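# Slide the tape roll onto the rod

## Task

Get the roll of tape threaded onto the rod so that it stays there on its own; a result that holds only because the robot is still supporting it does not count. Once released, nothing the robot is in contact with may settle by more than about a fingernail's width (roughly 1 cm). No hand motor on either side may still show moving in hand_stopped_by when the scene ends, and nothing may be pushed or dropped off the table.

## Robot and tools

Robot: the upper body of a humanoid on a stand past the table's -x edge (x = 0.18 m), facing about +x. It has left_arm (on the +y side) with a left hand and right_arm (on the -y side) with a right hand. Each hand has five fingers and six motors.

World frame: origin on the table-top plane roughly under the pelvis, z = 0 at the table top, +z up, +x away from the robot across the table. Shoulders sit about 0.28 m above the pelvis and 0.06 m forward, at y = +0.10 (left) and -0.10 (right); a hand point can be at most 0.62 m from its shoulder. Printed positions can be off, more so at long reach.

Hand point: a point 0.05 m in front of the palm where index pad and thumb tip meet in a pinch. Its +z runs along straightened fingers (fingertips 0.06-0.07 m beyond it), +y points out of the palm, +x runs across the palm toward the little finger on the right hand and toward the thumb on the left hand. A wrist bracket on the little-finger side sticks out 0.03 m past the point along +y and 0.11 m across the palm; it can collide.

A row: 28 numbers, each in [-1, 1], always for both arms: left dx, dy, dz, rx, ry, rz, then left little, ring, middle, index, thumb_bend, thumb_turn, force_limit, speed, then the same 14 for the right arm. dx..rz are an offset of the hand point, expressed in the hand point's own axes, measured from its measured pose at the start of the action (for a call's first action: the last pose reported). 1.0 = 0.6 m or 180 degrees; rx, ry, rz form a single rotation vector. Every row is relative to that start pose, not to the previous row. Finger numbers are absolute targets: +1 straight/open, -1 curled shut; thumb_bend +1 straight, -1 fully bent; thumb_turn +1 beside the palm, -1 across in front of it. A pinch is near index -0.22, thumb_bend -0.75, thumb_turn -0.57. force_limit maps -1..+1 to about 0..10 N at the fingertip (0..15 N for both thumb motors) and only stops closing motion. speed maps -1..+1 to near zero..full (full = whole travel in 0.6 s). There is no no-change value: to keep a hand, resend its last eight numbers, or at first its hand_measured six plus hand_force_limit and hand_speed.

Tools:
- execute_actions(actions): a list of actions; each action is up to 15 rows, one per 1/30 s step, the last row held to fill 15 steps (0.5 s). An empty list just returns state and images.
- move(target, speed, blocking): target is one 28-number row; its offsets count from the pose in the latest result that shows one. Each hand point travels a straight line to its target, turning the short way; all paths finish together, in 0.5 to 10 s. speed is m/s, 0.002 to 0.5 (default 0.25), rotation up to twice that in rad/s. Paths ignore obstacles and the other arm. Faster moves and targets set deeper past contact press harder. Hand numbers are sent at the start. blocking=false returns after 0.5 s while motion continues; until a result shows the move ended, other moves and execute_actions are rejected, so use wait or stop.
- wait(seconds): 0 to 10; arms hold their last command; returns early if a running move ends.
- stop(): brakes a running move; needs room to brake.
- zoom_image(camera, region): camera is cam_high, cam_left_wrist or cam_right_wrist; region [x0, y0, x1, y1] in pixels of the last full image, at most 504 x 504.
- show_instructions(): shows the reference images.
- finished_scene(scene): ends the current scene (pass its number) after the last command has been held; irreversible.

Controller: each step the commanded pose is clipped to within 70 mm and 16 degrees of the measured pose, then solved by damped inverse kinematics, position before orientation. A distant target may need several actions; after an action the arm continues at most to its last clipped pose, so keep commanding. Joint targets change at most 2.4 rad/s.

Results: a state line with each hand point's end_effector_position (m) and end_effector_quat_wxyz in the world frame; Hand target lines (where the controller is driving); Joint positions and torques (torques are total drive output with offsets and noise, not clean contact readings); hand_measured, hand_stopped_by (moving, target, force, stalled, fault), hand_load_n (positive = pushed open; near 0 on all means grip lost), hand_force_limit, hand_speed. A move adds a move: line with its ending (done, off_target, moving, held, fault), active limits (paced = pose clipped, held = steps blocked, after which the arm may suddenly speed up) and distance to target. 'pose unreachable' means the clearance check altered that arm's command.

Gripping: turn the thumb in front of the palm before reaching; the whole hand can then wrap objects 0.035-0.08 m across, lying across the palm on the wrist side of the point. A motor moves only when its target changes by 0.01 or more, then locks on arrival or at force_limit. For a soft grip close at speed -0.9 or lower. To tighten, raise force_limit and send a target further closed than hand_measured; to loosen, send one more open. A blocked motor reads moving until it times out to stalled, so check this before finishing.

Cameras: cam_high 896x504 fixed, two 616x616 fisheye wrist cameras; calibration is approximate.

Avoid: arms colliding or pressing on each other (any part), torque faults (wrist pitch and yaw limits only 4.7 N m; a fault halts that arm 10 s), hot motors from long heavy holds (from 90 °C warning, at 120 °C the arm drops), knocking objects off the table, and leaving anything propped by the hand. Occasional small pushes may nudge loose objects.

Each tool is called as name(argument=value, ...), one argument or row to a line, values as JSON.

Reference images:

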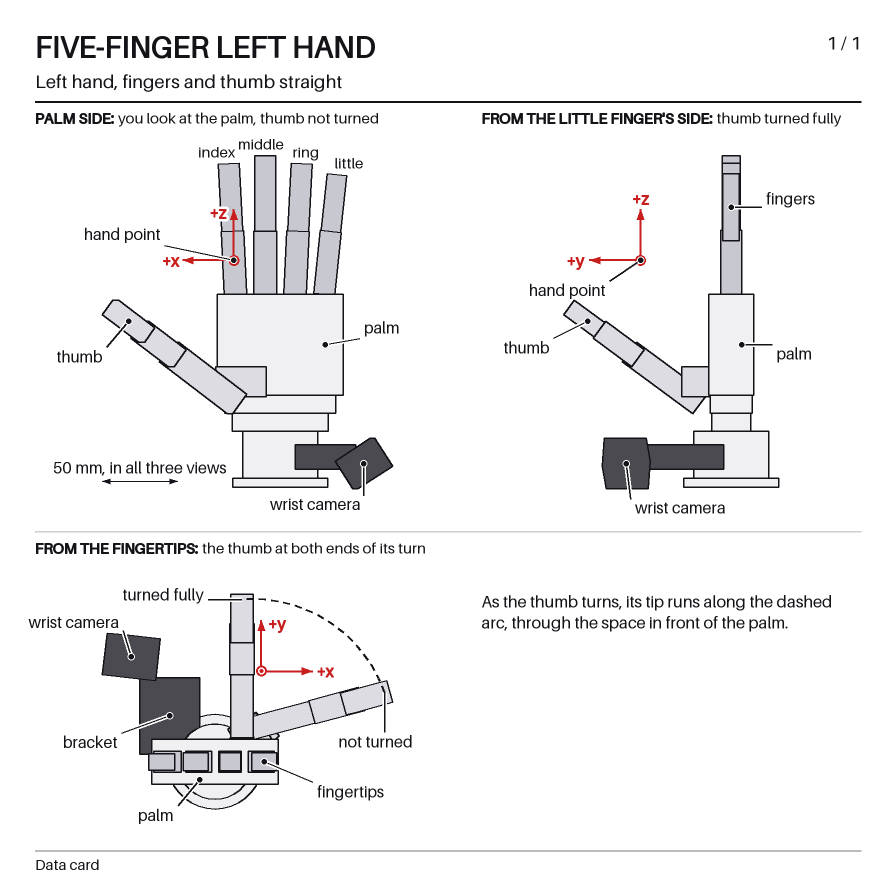

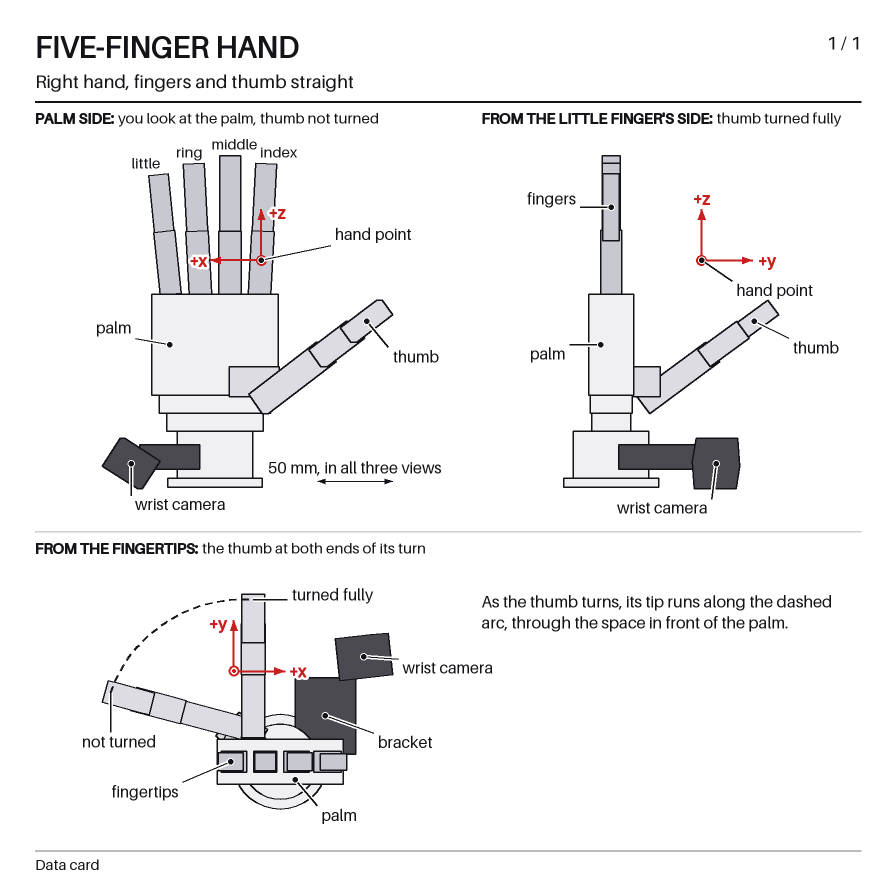

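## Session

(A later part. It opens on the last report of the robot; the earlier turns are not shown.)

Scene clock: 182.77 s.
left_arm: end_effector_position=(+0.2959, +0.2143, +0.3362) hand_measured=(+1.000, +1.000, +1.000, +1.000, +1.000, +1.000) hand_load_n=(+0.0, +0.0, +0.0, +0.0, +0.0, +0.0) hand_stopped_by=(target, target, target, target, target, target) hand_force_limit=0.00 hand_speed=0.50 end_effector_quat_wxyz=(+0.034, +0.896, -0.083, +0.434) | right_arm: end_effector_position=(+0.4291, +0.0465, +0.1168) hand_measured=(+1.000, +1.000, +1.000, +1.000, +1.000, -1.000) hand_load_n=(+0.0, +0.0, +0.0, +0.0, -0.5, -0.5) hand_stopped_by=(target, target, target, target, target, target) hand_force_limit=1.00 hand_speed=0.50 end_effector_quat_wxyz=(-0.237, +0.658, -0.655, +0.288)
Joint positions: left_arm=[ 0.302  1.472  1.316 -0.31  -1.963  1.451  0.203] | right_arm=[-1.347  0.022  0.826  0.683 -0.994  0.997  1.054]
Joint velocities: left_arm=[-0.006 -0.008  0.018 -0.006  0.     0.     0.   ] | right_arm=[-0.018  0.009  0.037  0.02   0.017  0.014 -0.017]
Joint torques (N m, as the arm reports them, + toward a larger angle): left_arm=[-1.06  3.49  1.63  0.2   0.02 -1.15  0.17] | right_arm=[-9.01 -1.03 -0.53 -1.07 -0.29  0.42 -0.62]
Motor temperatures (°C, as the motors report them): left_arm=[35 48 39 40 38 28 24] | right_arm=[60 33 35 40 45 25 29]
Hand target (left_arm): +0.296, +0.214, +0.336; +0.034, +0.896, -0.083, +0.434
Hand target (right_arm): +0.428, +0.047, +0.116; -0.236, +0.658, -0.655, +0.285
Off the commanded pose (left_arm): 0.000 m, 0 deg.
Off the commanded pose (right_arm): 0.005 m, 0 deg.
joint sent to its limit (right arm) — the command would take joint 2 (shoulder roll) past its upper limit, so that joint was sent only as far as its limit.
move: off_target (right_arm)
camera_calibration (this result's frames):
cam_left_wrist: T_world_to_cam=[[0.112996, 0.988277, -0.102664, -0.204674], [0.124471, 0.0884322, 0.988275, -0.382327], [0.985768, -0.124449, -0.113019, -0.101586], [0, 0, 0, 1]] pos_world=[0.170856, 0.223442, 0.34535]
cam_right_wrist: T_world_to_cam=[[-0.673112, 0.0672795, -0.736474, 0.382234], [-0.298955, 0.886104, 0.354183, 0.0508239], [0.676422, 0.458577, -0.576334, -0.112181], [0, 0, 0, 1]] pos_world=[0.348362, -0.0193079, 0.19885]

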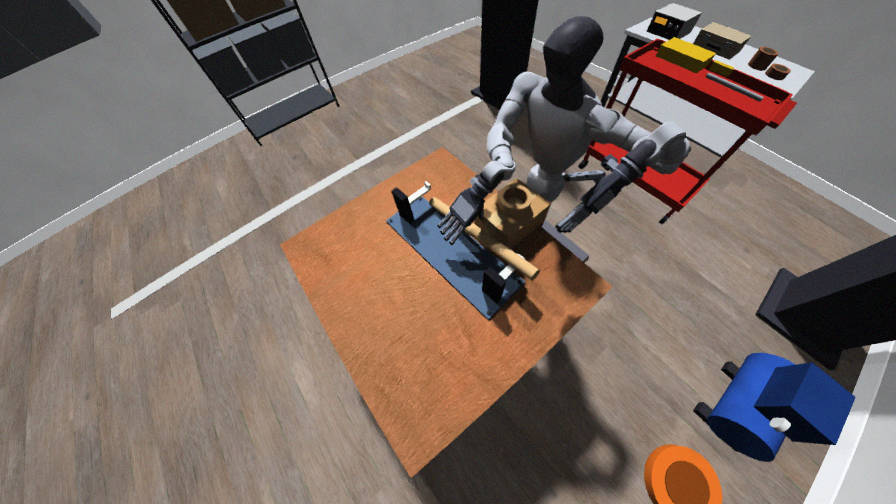

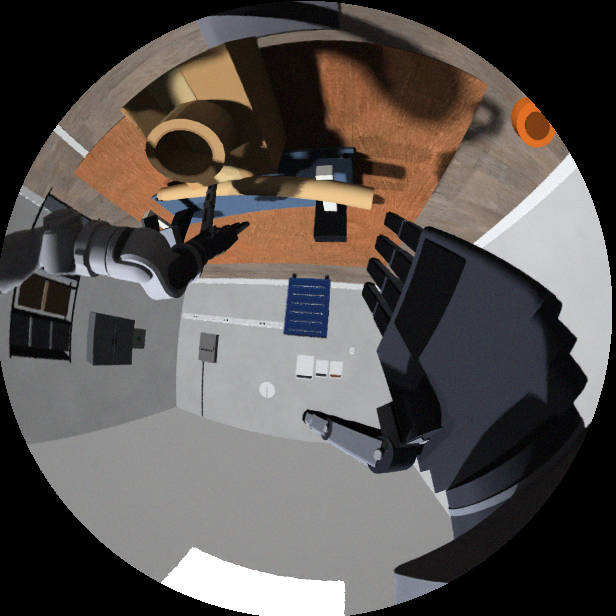

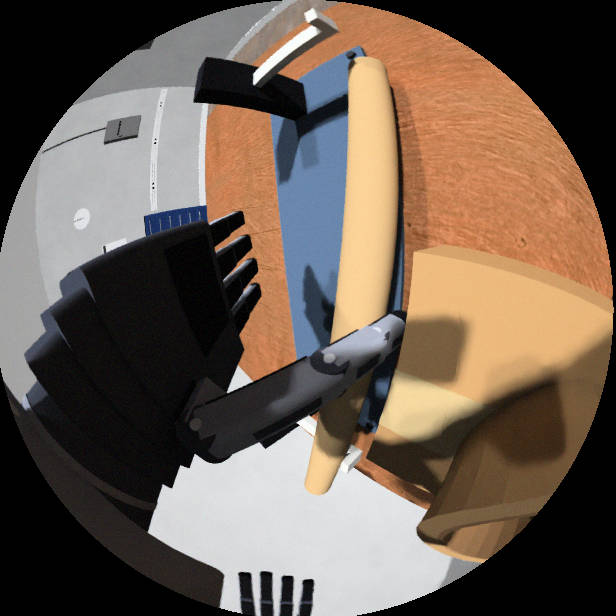

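move(
  speed=0.05,
  target=[0,0,0,0,0,0, 1,1,1,1,1,1,0,0.5, 0,0.07,-0.01,0,0,0, 1,1,1,1,1,-1,1,0.5],
)

Scene clock: 186.97 s.
left_arm: end_effector_position=(+0.2959, +0.2143, +0.3362) hand_measured=(+1.000, +1.000, +1.000, +1.000, +1.000, +1.000) hand_load_n=(+0.0, +0.0, +0.0, +0.0, +0.0, +0.0) hand_stopped_by=(target, target, target, target, target, target) hand_force_limit=0.00 hand_speed=0.50 end_effector_quat_wxyz=(+0.034, +0.896, -0.083, +0.434) | right_arm: end_effector_position=(+0.4258, +0.0448, +0.1262) hand_measured=(+1.000, +1.000, +1.000, +1.000, +0.994, -1.000) hand_load_n=(+0.0, +0.0, +0.0, +0.0, -11.0, +3.5) hand_stopped_by=(target, target, target, target, target, target) hand_force_limit=1.00 hand_speed=0.50 end_effector_quat_wxyz=(-0.283, +0.633, -0.638, +0.334)
Joint positions: left_arm=[ 0.302  1.472  1.316 -0.31  -1.963  1.451  0.203] | right_arm=[-1.242 -0.027  0.933  0.437 -1.144  1.163  1.083]
Joint velocities: left_arm=[-0.008 -0.008  0.006 -0.002 -0.008  0.     0.   ] | right_arm=[ 0.015  0.005  0.002 -0.011 -0.038  0.     0.018]
Joint torques (N m, as the arm reports them, + toward a larger angle): left_arm=[-1.07  3.49  1.63  0.21  0.01 -1.15  0.17] | right_arm=[-2.58 -0.08 -0.22 -0.55  1.21  0.25  2.25]
Motor temperatures (°C, as the motors report them): left_arm=[35 48 39 40 38 28 24] | right_arm=[59 33 35 40 45 25 30]
Hand target (left_arm): +0.296, +0.214, +0.336; +0.034, +0.896, -0.083, +0.434
Hand target (right_arm): +0.397, +0.045, +0.094; -0.238, +0.655, -0.657, +0.287
Off the commanded pose (left_arm): 0.000 m, 0 deg.
Off the commanded pose (right_arm): 0.046 m, 8 deg.
move: off_target (right_arm)
camera_calibration (this result's frames):
cam_left_wrist: T_world_to_cam=[[0.112996, 0.988277, -0.102664, -0.204674], [0.124471, 0.0884323, 0.988275, -0.382327], [0.985768, -0.124449, -0.113019, -0.101587], [0, 0, 0, 1]] pos_world=[0.170857, 0.223442, 0.34535]
cam_right_wrist: T_world_to_cam=[[-0.560005, 0.0715236, -0.825396, 0.349889], [-0.342335, 0.887262, 0.309148, 0.0721494], [0.754454, 0.455687, -0.472386, -0.149977], [0, 0, 0, 1]] pos_world=[0.33379, -0.0206984, 0.195645]

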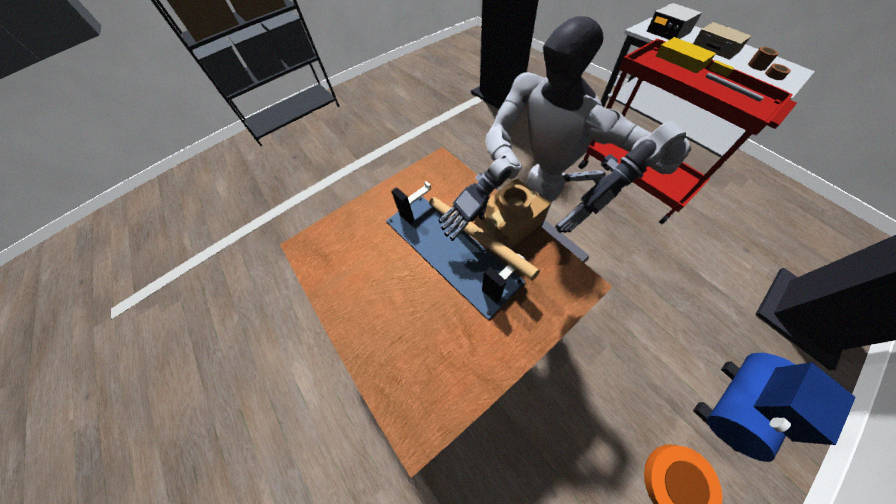

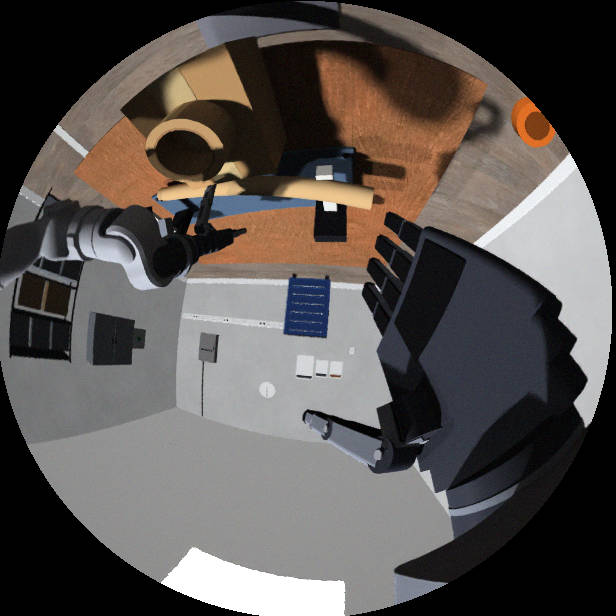

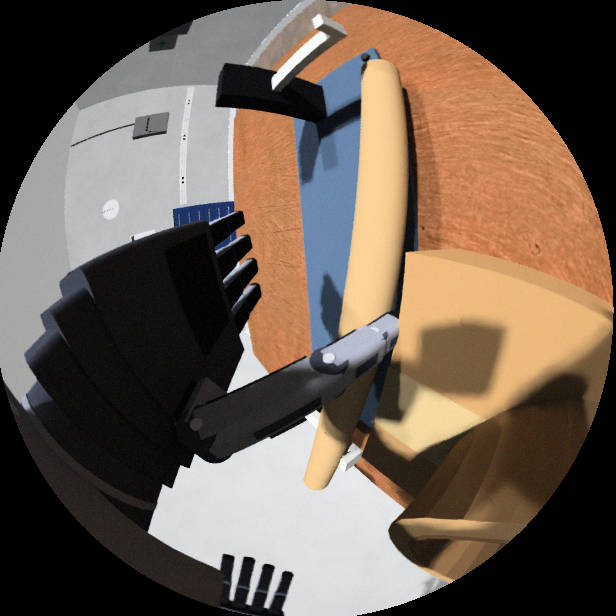

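move(
  speed=0.08,
  target=[0,0,0,0,0,0, 1,1,1,1,1,1,0,0.5, 0,-0.04,0,0,0,0, 1,1,1,1,1,1,1,0.5],
)

move(
  speed=0.05,
  target=[0,0,0,0,0,0, 1,1,1,1,1,1,0,0.5, 0,0.12,0.0,-0.04,0,0, 1,1,1,1,1,1,1,0.5],
)

Scene clock: 193.83 s.
left_arm: end_effector_position=(+0.2959, +0.2143, +0.3362) hand_measured=(+1.000, +1.000, +1.000, +1.000, +1.000, +1.000) hand_load_n=(+0.0, +0.0, +0.0, +0.0, +0.0, +0.0) hand_stopped_by=(target, target, target, target, target, target) hand_force_limit=0.00 hand_speed=0.50 end_effector_quat_wxyz=(+0.034, +0.896, -0.083, +0.434) | right_arm: end_effector_position=(+0.4405, +0.0457, +0.1454) hand_measured=(+1.000, +1.000, +1.000, +1.000, +1.000, +1.000) hand_load_n=(+0.0, +0.0, +0.0, +0.0, +0.0, +0.0) hand_stopped_by=(target, target, target, target, target, target) hand_force_limit=1.00 hand_speed=0.50 end_effector_quat_wxyz=(-0.283, +0.634, -0.636, +0.337)
Joint positions: left_arm=[ 0.302  1.472  1.316 -0.31  -1.963  1.451  0.203] | right_arm=[-1.329 -0.02   0.878  0.523 -1.112  1.096  1.085]
Joint velocities: left_arm=[ 0.002 -0.006 -0.006 -0.002  0.     0.     0.   ] | right_arm=[-0.008 -0.005  0.005 -0.009 -0.005  0.     0.   ]
Joint torques (N m, as the arm reports them, + toward a larger angle): left_arm=[-1.05  3.48  1.65  0.2   0.02 -1.15  0.17] | right_arm=[-8.58 -0.99 -1.06 -0.74 -0.52  0.26 -0.82]
Motor temperatures (°C, as the motors report them): left_arm=[35 48 39 40 38 28 24] | right_arm=[55 32 35 40 45 25 32]
Hand target (left_arm): +0.296, +0.214, +0.336; +0.034, +0.896, -0.083, +0.434
Hand target (right_arm): +0.440, +0.047, +0.145; -0.283, +0.635, -0.637, +0.335
Off the commanded pose (left_arm): 0.000 m, 0 deg.
Off the commanded pose (right_arm): 0.001 m, 0 deg.
move: done
camera_calibration (this result's frames):
cam_left_wrist: T_world_to_cam=[[0.112996, 0.988277, -0.102664, -0.204674], [0.12447, 0.0884323, 0.988275, -0.382327], [0.985768, -0.124449, -0.113019, -0.101587], [0, 0, 0, 1]] pos_world=[0.170857, 0.223442, 0.34535]
cam_right_wrist: T_world_to_cam=[[-0.556634, 0.0670226, -0.82805, 0.373033], [-0.344915, 0.888128, 0.303746, 0.0722652], [0.755772, 0.454682, -0.471246, -0.153158], [0, 0, 0, 1]] pos_world=[0.348321, -0.019544, 0.214764]

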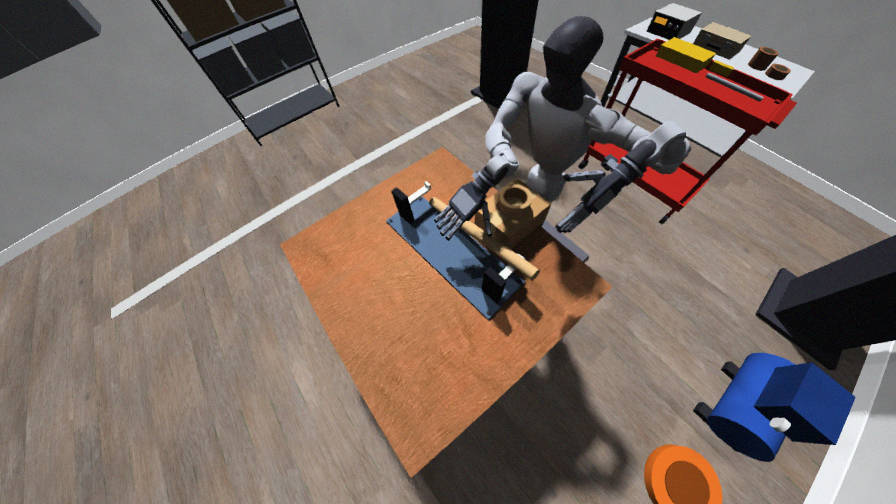

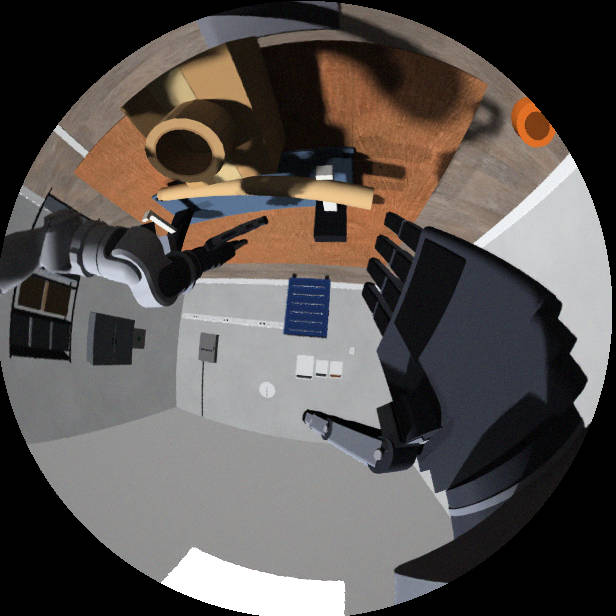

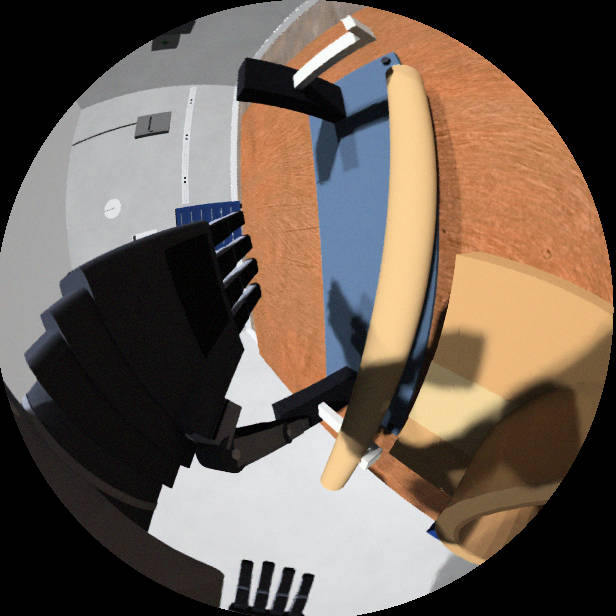

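Scene clock: 195.57 s.
left_arm: end_effector_position=(+0.2959, +0.2143, +0.3362) hand_measured=(+1.000, +1.000, +1.000, +1.000, +1.000, +1.000) hand_load_n=(+0.0, +0.0, +0.0, +0.0, +0.0, +0.0) hand_stopped_by=(target, target, target, target, target, target) hand_force_limit=0.00 hand_speed=0.50 end_effector_quat_wxyz=(+0.034, +0.896, -0.083, +0.434) | right_arm: end_effector_position=(+0.3979, +0.0401, +0.0887) hand_measured=(+1.000, +1.000, +1.000, +1.000, +1.000, +1.000) hand_load_n=(+0.0, +0.0, +0.0, +0.0, +0.0, +0.0) hand_stopped_by=(target, target, target, target, target, target) hand_force_limit=1.00 hand_speed=0.50 end_effector_quat_wxyz=(-0.241, +0.648, -0.659, +0.296)
Joint positions: left_arm=[ 0.302  1.472  1.316 -0.31  -1.963  1.451  0.203] | right_arm=[-1.16  -0.02   0.956  0.43  -1.117  1.182  1.11 ]
Joint velocities: left_arm=[0.003 0.002 0.008 0.003 0.    0.    0.   ] | right_arm=[-0.008 -0.003  0.     0.    -0.003  0.     0.   ]
Joint torques (N m, as the arm reports them, + toward a larger angle): left_arm=[-1.04  3.48  1.65  0.21  0.03 -1.15  0.17] | right_arm=[-7.87 -0.41 -0.78 -1.35 -0.53  0.52 -0.76]
Motor temperatures (°C, as the motors report them): left_arm=[35 48 39 40 38 28 24] | right_arm=[55 32 35 40 45 25 32]
Hand target (left_arm): +0.296, +0.214, +0.336; +0.034, +0.896, -0.083, +0.434
Hand target (right_arm): +0.398, +0.041, +0.089; -0.243, +0.648, -0.658, +0.297
Off the commanded pose (left_arm): 0.000 m, 0 deg.
Off the commanded pose (right_arm): 0.004 m, 1 deg.
move: off_target (right_arm)
camera_calibration (this result's frames):
cam_left_wrist: T_world_to_cam=[[0.112996, 0.988277, -0.102664, -0.204674], [0.124471, 0.0884323, 0.988275, -0.382327], [0.985768, -0.124449, -0.113019, -0.101587], [0, 0, 0, 1]] pos_world=[0.170857, 0.223442, 0.34535]
cam_right_wrist: T_world_to_cam=[[-0.657177, 0.0822201, -0.749238, 0.335196], [-0.287412, 0.891593, 0.349938, 0.0527054], [0.696787, 0.445311, -0.562303, -0.113175], [0, 0, 0, 1]] pos_world=[0.31429, -0.0241534, 0.169059]

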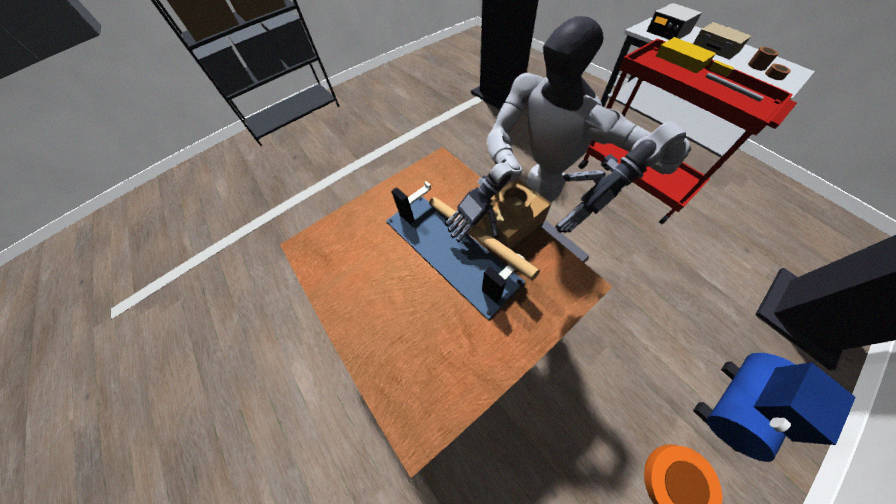

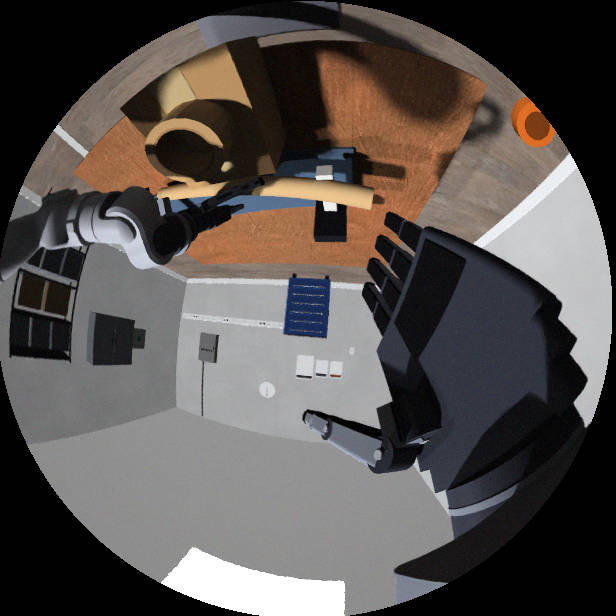

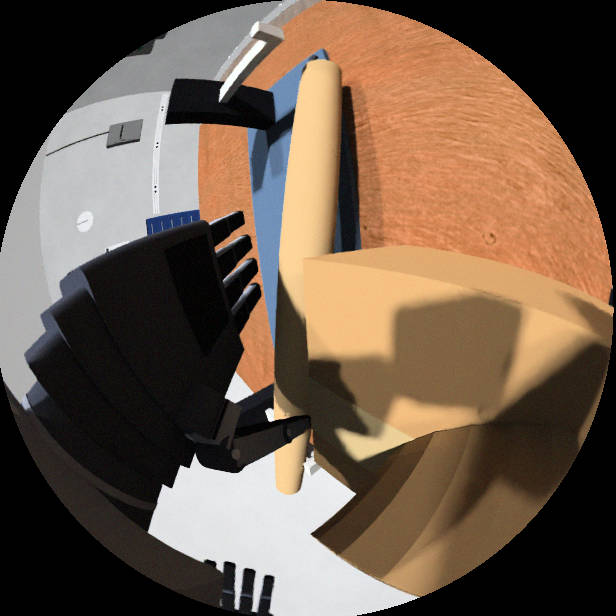

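A bit more, then close the fingers.

move(
  speed=0.05,
  target=[0,0,0,0,0,0, 1,1,1,1,1,1,0,0.5, 0,0.04,0.0,0,0,0, 1,1,1,1,1,1,1,0.5],
)

move(
  target=[0,0,0,0,0,0, 1,1,1,1,1,1,0,0.5, 0,0,0,0,0,0, -1,-1,-1,-1,1,1,1,0.2],
)

move(
  speed=0.08,
  target=[0,0,0,0,0,0, 1,1,1,1,1,1,0,0.5, 0,-0.14,-0.06,0,0,0, -1,-1,-1,-1,1,1,1,0.2],
)

Scene clock: 200.53 s.
left_arm: end_effector_position=(+0.2959, +0.2143, +0.3362) hand_measured=(+1.000, +1.000, +1.000, +1.000, +1.000, +1.000) hand_load_n=(+0.0, +0.0, +0.0, +0.0, +0.0, +0.0) hand_stopped_by=(target, target, target, target, target, target) hand_force_limit=0.00 hand_speed=0.50 end_effector_quat_wxyz=(+0.034, +0.896, -0.083, +0.434) | right_arm: end_effector_position=(+0.3917, +0.0399, +0.0838) hand_measured=(+1.000, +1.000, +1.000, +1.000, +1.000, +1.000) hand_load_n=(+0.0, +0.0, +0.0, +0.0, -0.5, +0.5) hand_stopped_by=(target, target, target, target, target, target) hand_force_limit=1.00 hand_speed=0.50 end_effector_quat_wxyz=(-0.257, +0.637, -0.658, +0.307)
Joint positions: left_arm=[ 0.302  1.472  1.316 -0.31  -1.963  1.451  0.203] | right_arm=[-1.099 -0.024  0.997  0.36  -1.167  1.248  1.089]
Joint velocities: left_arm=[ 0.008  0.005  0.    -0.008 -0.009  0.     0.   ] | right_arm=[ 0.003 -0.003 -0.008  0.002 -0.002  0.     0.   ]
Joint torques (N m, as the arm reports them, + toward a larger angle): left_arm=[-1.08  3.49  1.64  0.2   0.01 -1.15  0.17] | right_arm=[-5.09 -0.34 -0.11 -1.24 -0.18 -0.07 -0.14]
Motor temperatures (°C, as the motors report them): left_arm=[35 49 39 40 38 28 24] | right_arm=[55 32 35 40 45 25 31]
Hand target (left_arm): +0.296, +0.214, +0.336; +0.034, +0.896, -0.083, +0.434
Hand target (right_arm): +0.382, +0.039, +0.072; -0.241, +0.647, -0.661, +0.296
Off the commanded pose (left_arm): 0.000 m, 0 deg.
Off the commanded pose (right_arm): 0.016 m, 3 deg.
move: off_target (right_arm)
camera_calibration (this result's frames):
cam_left_wrist: T_world_to_cam=[[0.112995, 0.988277, -0.102664, -0.204674], [0.124471, 0.0884325, 0.988275, -0.382327], [0.985768, -0.124449, -0.113019, -0.101587], [0, 0, 0, 1]] pos_world=[0.170857, 0.223442, 0.34535]
cam_right_wrist: T_world_to_cam=[[-0.623981, 0.09517, -0.775622, 0.316174], [-0.294461, 0.890756, 0.346189, 0.0558663], [0.723837, 0.444406, -0.527791, -0.125006], [0, 0, 0, 1]] pos_world=[0.304221, -0.0243001, 0.159914]

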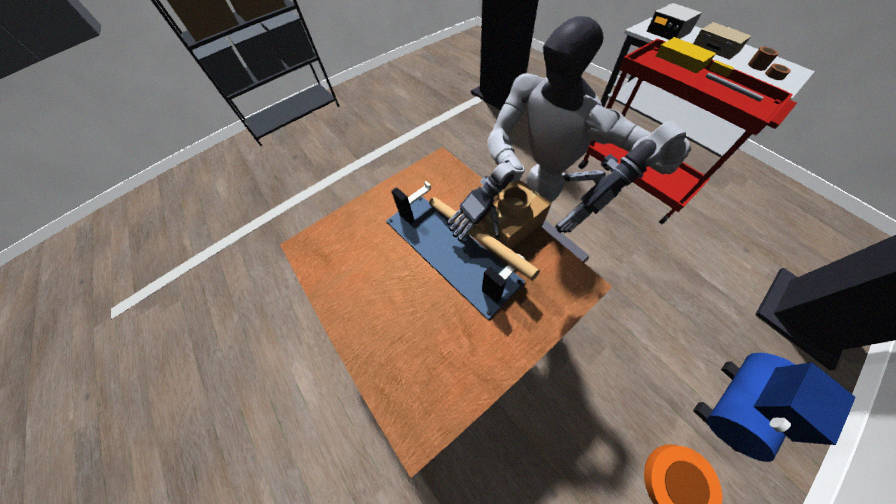

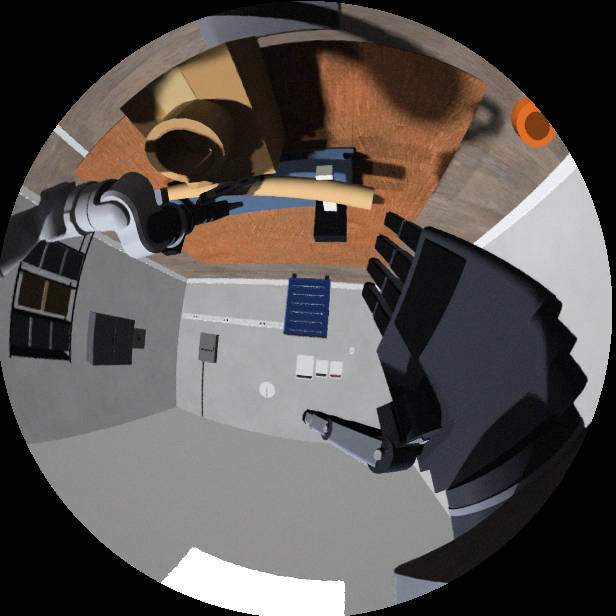

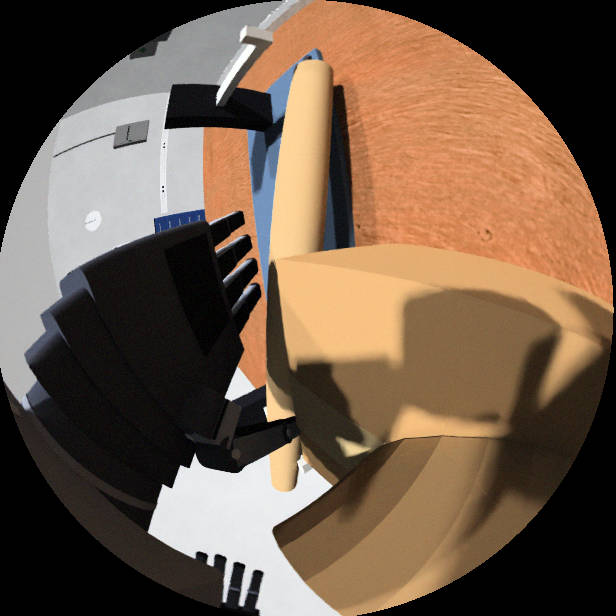

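Scene clock: 201.83 s.
left_arm: end_effector_position=(+0.2959, +0.2143, +0.3362) hand_measured=(+1.000, +1.000, +1.000, +1.000, +1.000, +1.000) hand_load_n=(+0.0, +0.0, +0.0, +0.0, +0.0, +0.0) hand_stopped_by=(target, target, target, target, target, target) hand_force_limit=0.00 hand_speed=0.50 end_effector_quat_wxyz=(+0.034, +0.896, -0.083, +0.434) | right_arm: end_effector_position=(+0.4030, +0.0325, +0.0912) hand_measured=(-1.000, -1.000, +0.078, +0.038, +1.000, +1.000) hand_load_n=(+0.0, +0.0, +0.0, +4.0, +0.0, +0.0) hand_stopped_by=(target, target, force, force, target, target) hand_force_limit=1.00 hand_speed=0.20 end_effector_quat_wxyz=(-0.264, +0.627, -0.655, +0.328)
Joint positions: left_arm=[ 0.302  1.472  1.316 -0.31  -1.963  1.451  0.203] | right_arm=[-1.109 -0.037  0.991  0.366 -1.186  1.248  1.073]
Joint velocities: left_arm=[ 0.005  0.005  0.002  0.011 -0.006  0.     0.   ] | right_arm=[-0.008 -0.005  0.009  0.009  0.003  0.     0.   ]
Joint torques (N m, as the arm reports them, + toward a larger angle): left_arm=[-1.05  3.51  1.63  0.2   0.01 -1.15  0.17] | right_arm=[-6.22  0.66 -1.16 -1.39 -0.04  0.03  0.26]
Motor temperatures (°C, as the motors report them): left_arm=[35 49 39 40 38 28 24] | right_arm=[55 32 35 40 45 25 31]
Hand target (left_arm): +0.296, +0.214, +0.336; +0.034, +0.896, -0.083, +0.434
Hand target (right_arm): +0.392, +0.040, +0.084; -0.257, +0.637, -0.658, +0.307
Off the commanded pose (left_arm): 0.000 m, 0 deg.
Off the commanded pose (right_arm): 0.015 m, 3 deg.
move: off_target (right_arm)
camera_calibration (this result's frames):
cam_left_wrist: T_world_to_cam=[[0.112996, 0.988277, -0.102664, -0.204674], [0.12447, 0.0884323, 0.988275, -0.382327], [0.985768, -0.124449, -0.113019, -0.101587], [0, 0, 0, 1]] pos_world=[0.170857, 0.223442, 0.34535]
cam_right_wrist: T_world_to_cam=[[-0.587516, 0.0930455, -0.803845, 0.317609], [-0.294938, 0.900415, 0.319788, 0.0655745], [0.753549, 0.424965, -0.501566, -0.139678], [0, 0, 0, 1]] pos_world=[0.311195, -0.029238, 0.16428]

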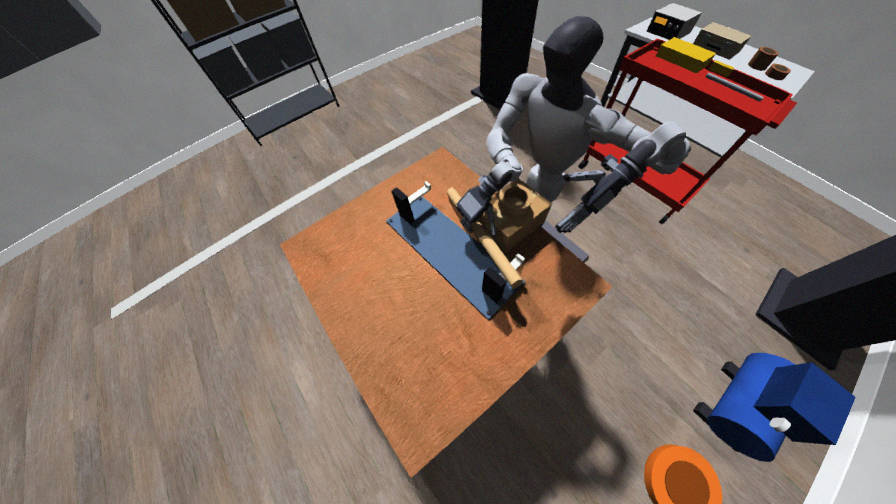

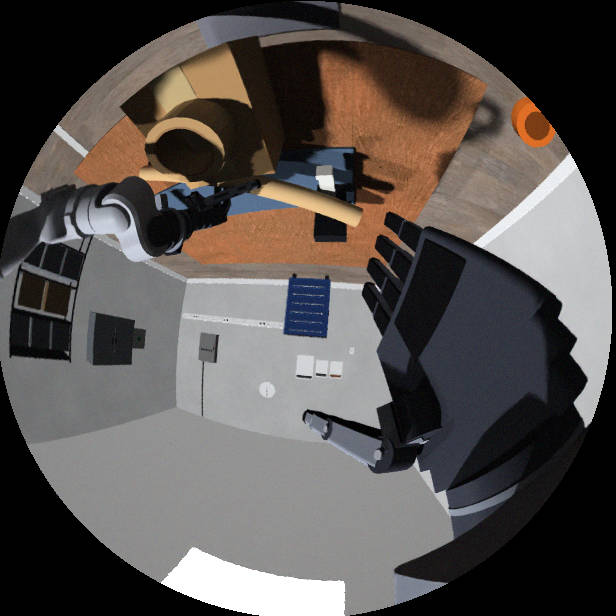

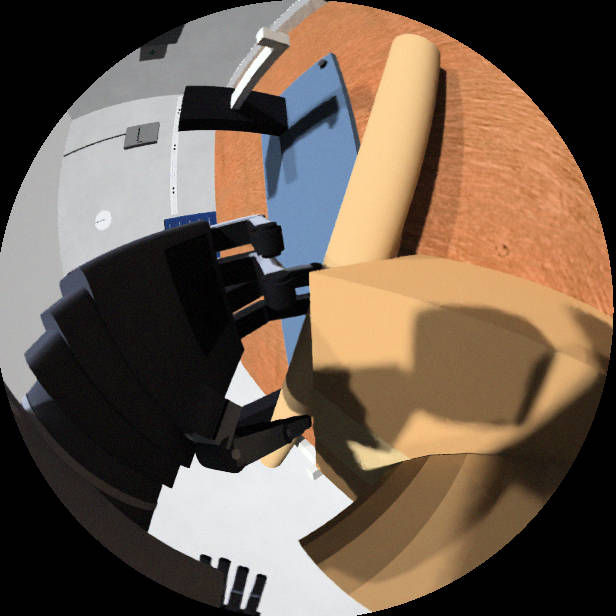

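Scene clock: 203.30 s.
left_arm: end_effector_position=(+0.2959, +0.2143, +0.3362) hand_measured=(+1.000, +1.000, +1.000, +1.000, +1.000, +1.000) hand_load_n=(+0.0, +0.0, +0.0, +0.0, +0.0, +0.0) hand_stopped_by=(target, target, target, target, target, target) hand_force_limit=0.00 hand_speed=0.50 end_effector_quat_wxyz=(+0.034, +0.896, -0.083, +0.434) | right_arm: end_effector_position=(+0.4276, +0.0434, +0.1790) hand_measured=(-1.000, -1.000, +0.078, +0.036, +1.000, +1.000) hand_load_n=(+0.0, +0.0, +0.0, +0.0, +0.0, +0.0) hand_stopped_by=(target, target, force, force, target, target) hand_force_limit=1.00 hand_speed=0.20 end_effector_quat_wxyz=(-0.269, +0.632, -0.648, +0.329)
Joint positions: left_arm=[ 0.302  1.472  1.316 -0.31  -1.963  1.451  0.203] | right_arm=[-1.443 -0.092  0.953  0.422 -1.171  1.187  1.359]
Joint velocities: left_arm=[ 0.014  0.006 -0.003 -0.003  0.     0.     0.   ] | right_arm=[ 0.006 -0.002  0.    -0.008  0.    -0.002  0.002]
Joint torques (N m, as the arm reports them, + toward a larger angle): left_arm=[-1.07  3.48  1.66  0.21  0.03 -1.15  0.17] | right_arm=[-8.57 -1.48 -1.37 -0.52 -0.57  0.18 -0.67]
Motor temperatures (°C, as the motors report them): left_arm=[35 49 39 40 38 28 24] | right_arm=[55 32 35 40 45 25 31]
Hand target (left_arm): +0.296, +0.214, +0.336; +0.034, +0.896, -0.083, +0.434
Hand target (right_arm): +0.427, +0.042, +0.177; -0.266, +0.633, -0.650, +0.327
Off the commanded pose (left_arm): 0.000 m, 0 deg.
Off the commanded pose (right_arm): 0.008 m, 1 deg.
move: off_target (right_arm)
camera_calibration (this result's frames):
cam_left_wrist: T_world_to_cam=[[0.112995, 0.988277, -0.102664, -0.204674], [0.124471, 0.0884324, 0.988275, -0.382327], [0.985768, -0.124449, -0.113019, -0.101587], [0, 0, 0, 1]] pos_world=[0.170857, 0.223442, 0.34535]
cam_right_wrist: T_world_to_cam=[[-0.581936, 0.0807771, -0.809213, 0.400698], [-0.314016, 0.895562, 0.315218, 0.0441426], [0.750162, 0.437543, -0.495795, -0.118973], [0, 0, 0, 1]] pos_world=[0.336291, -0.0198441, 0.251349]

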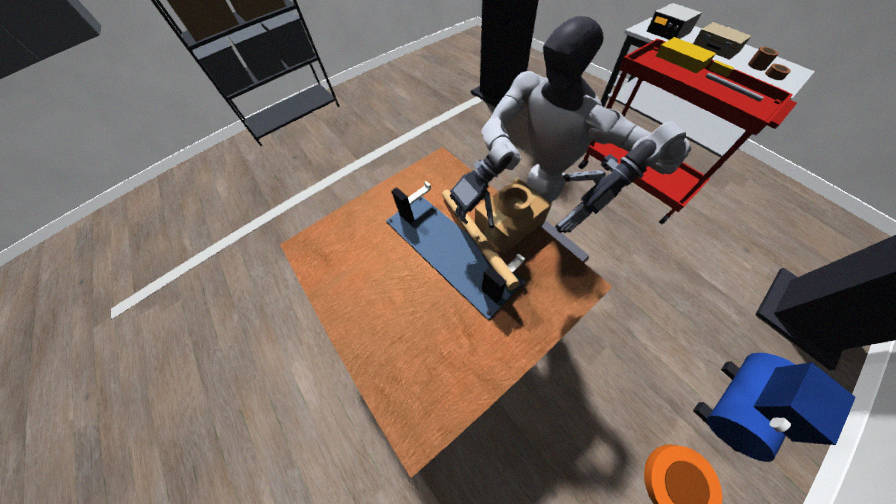

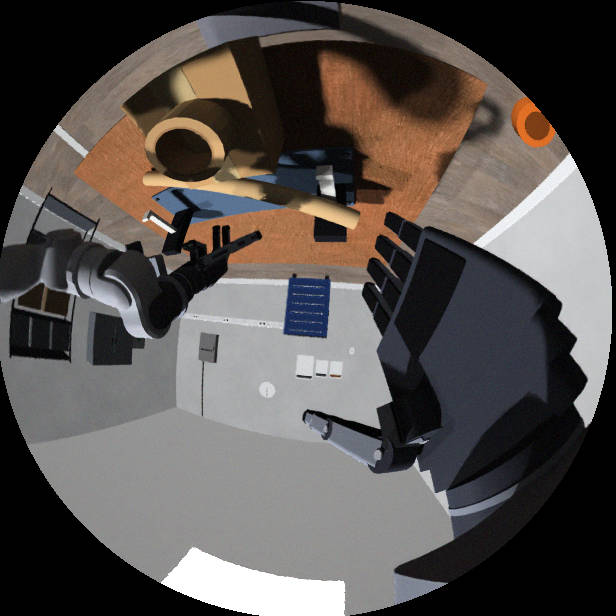

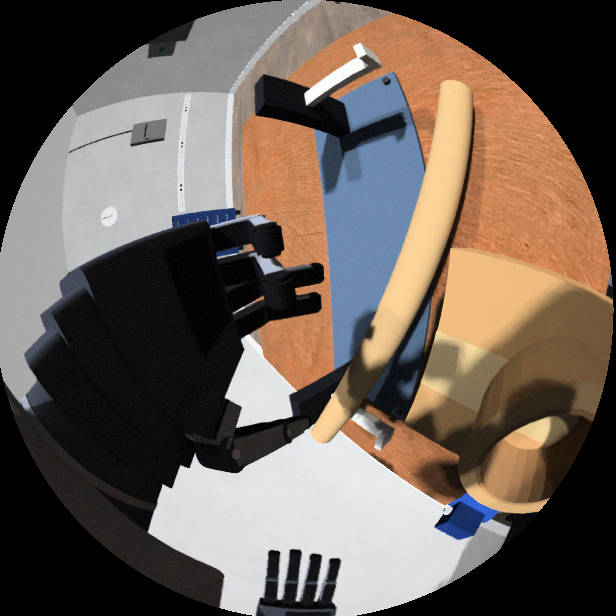

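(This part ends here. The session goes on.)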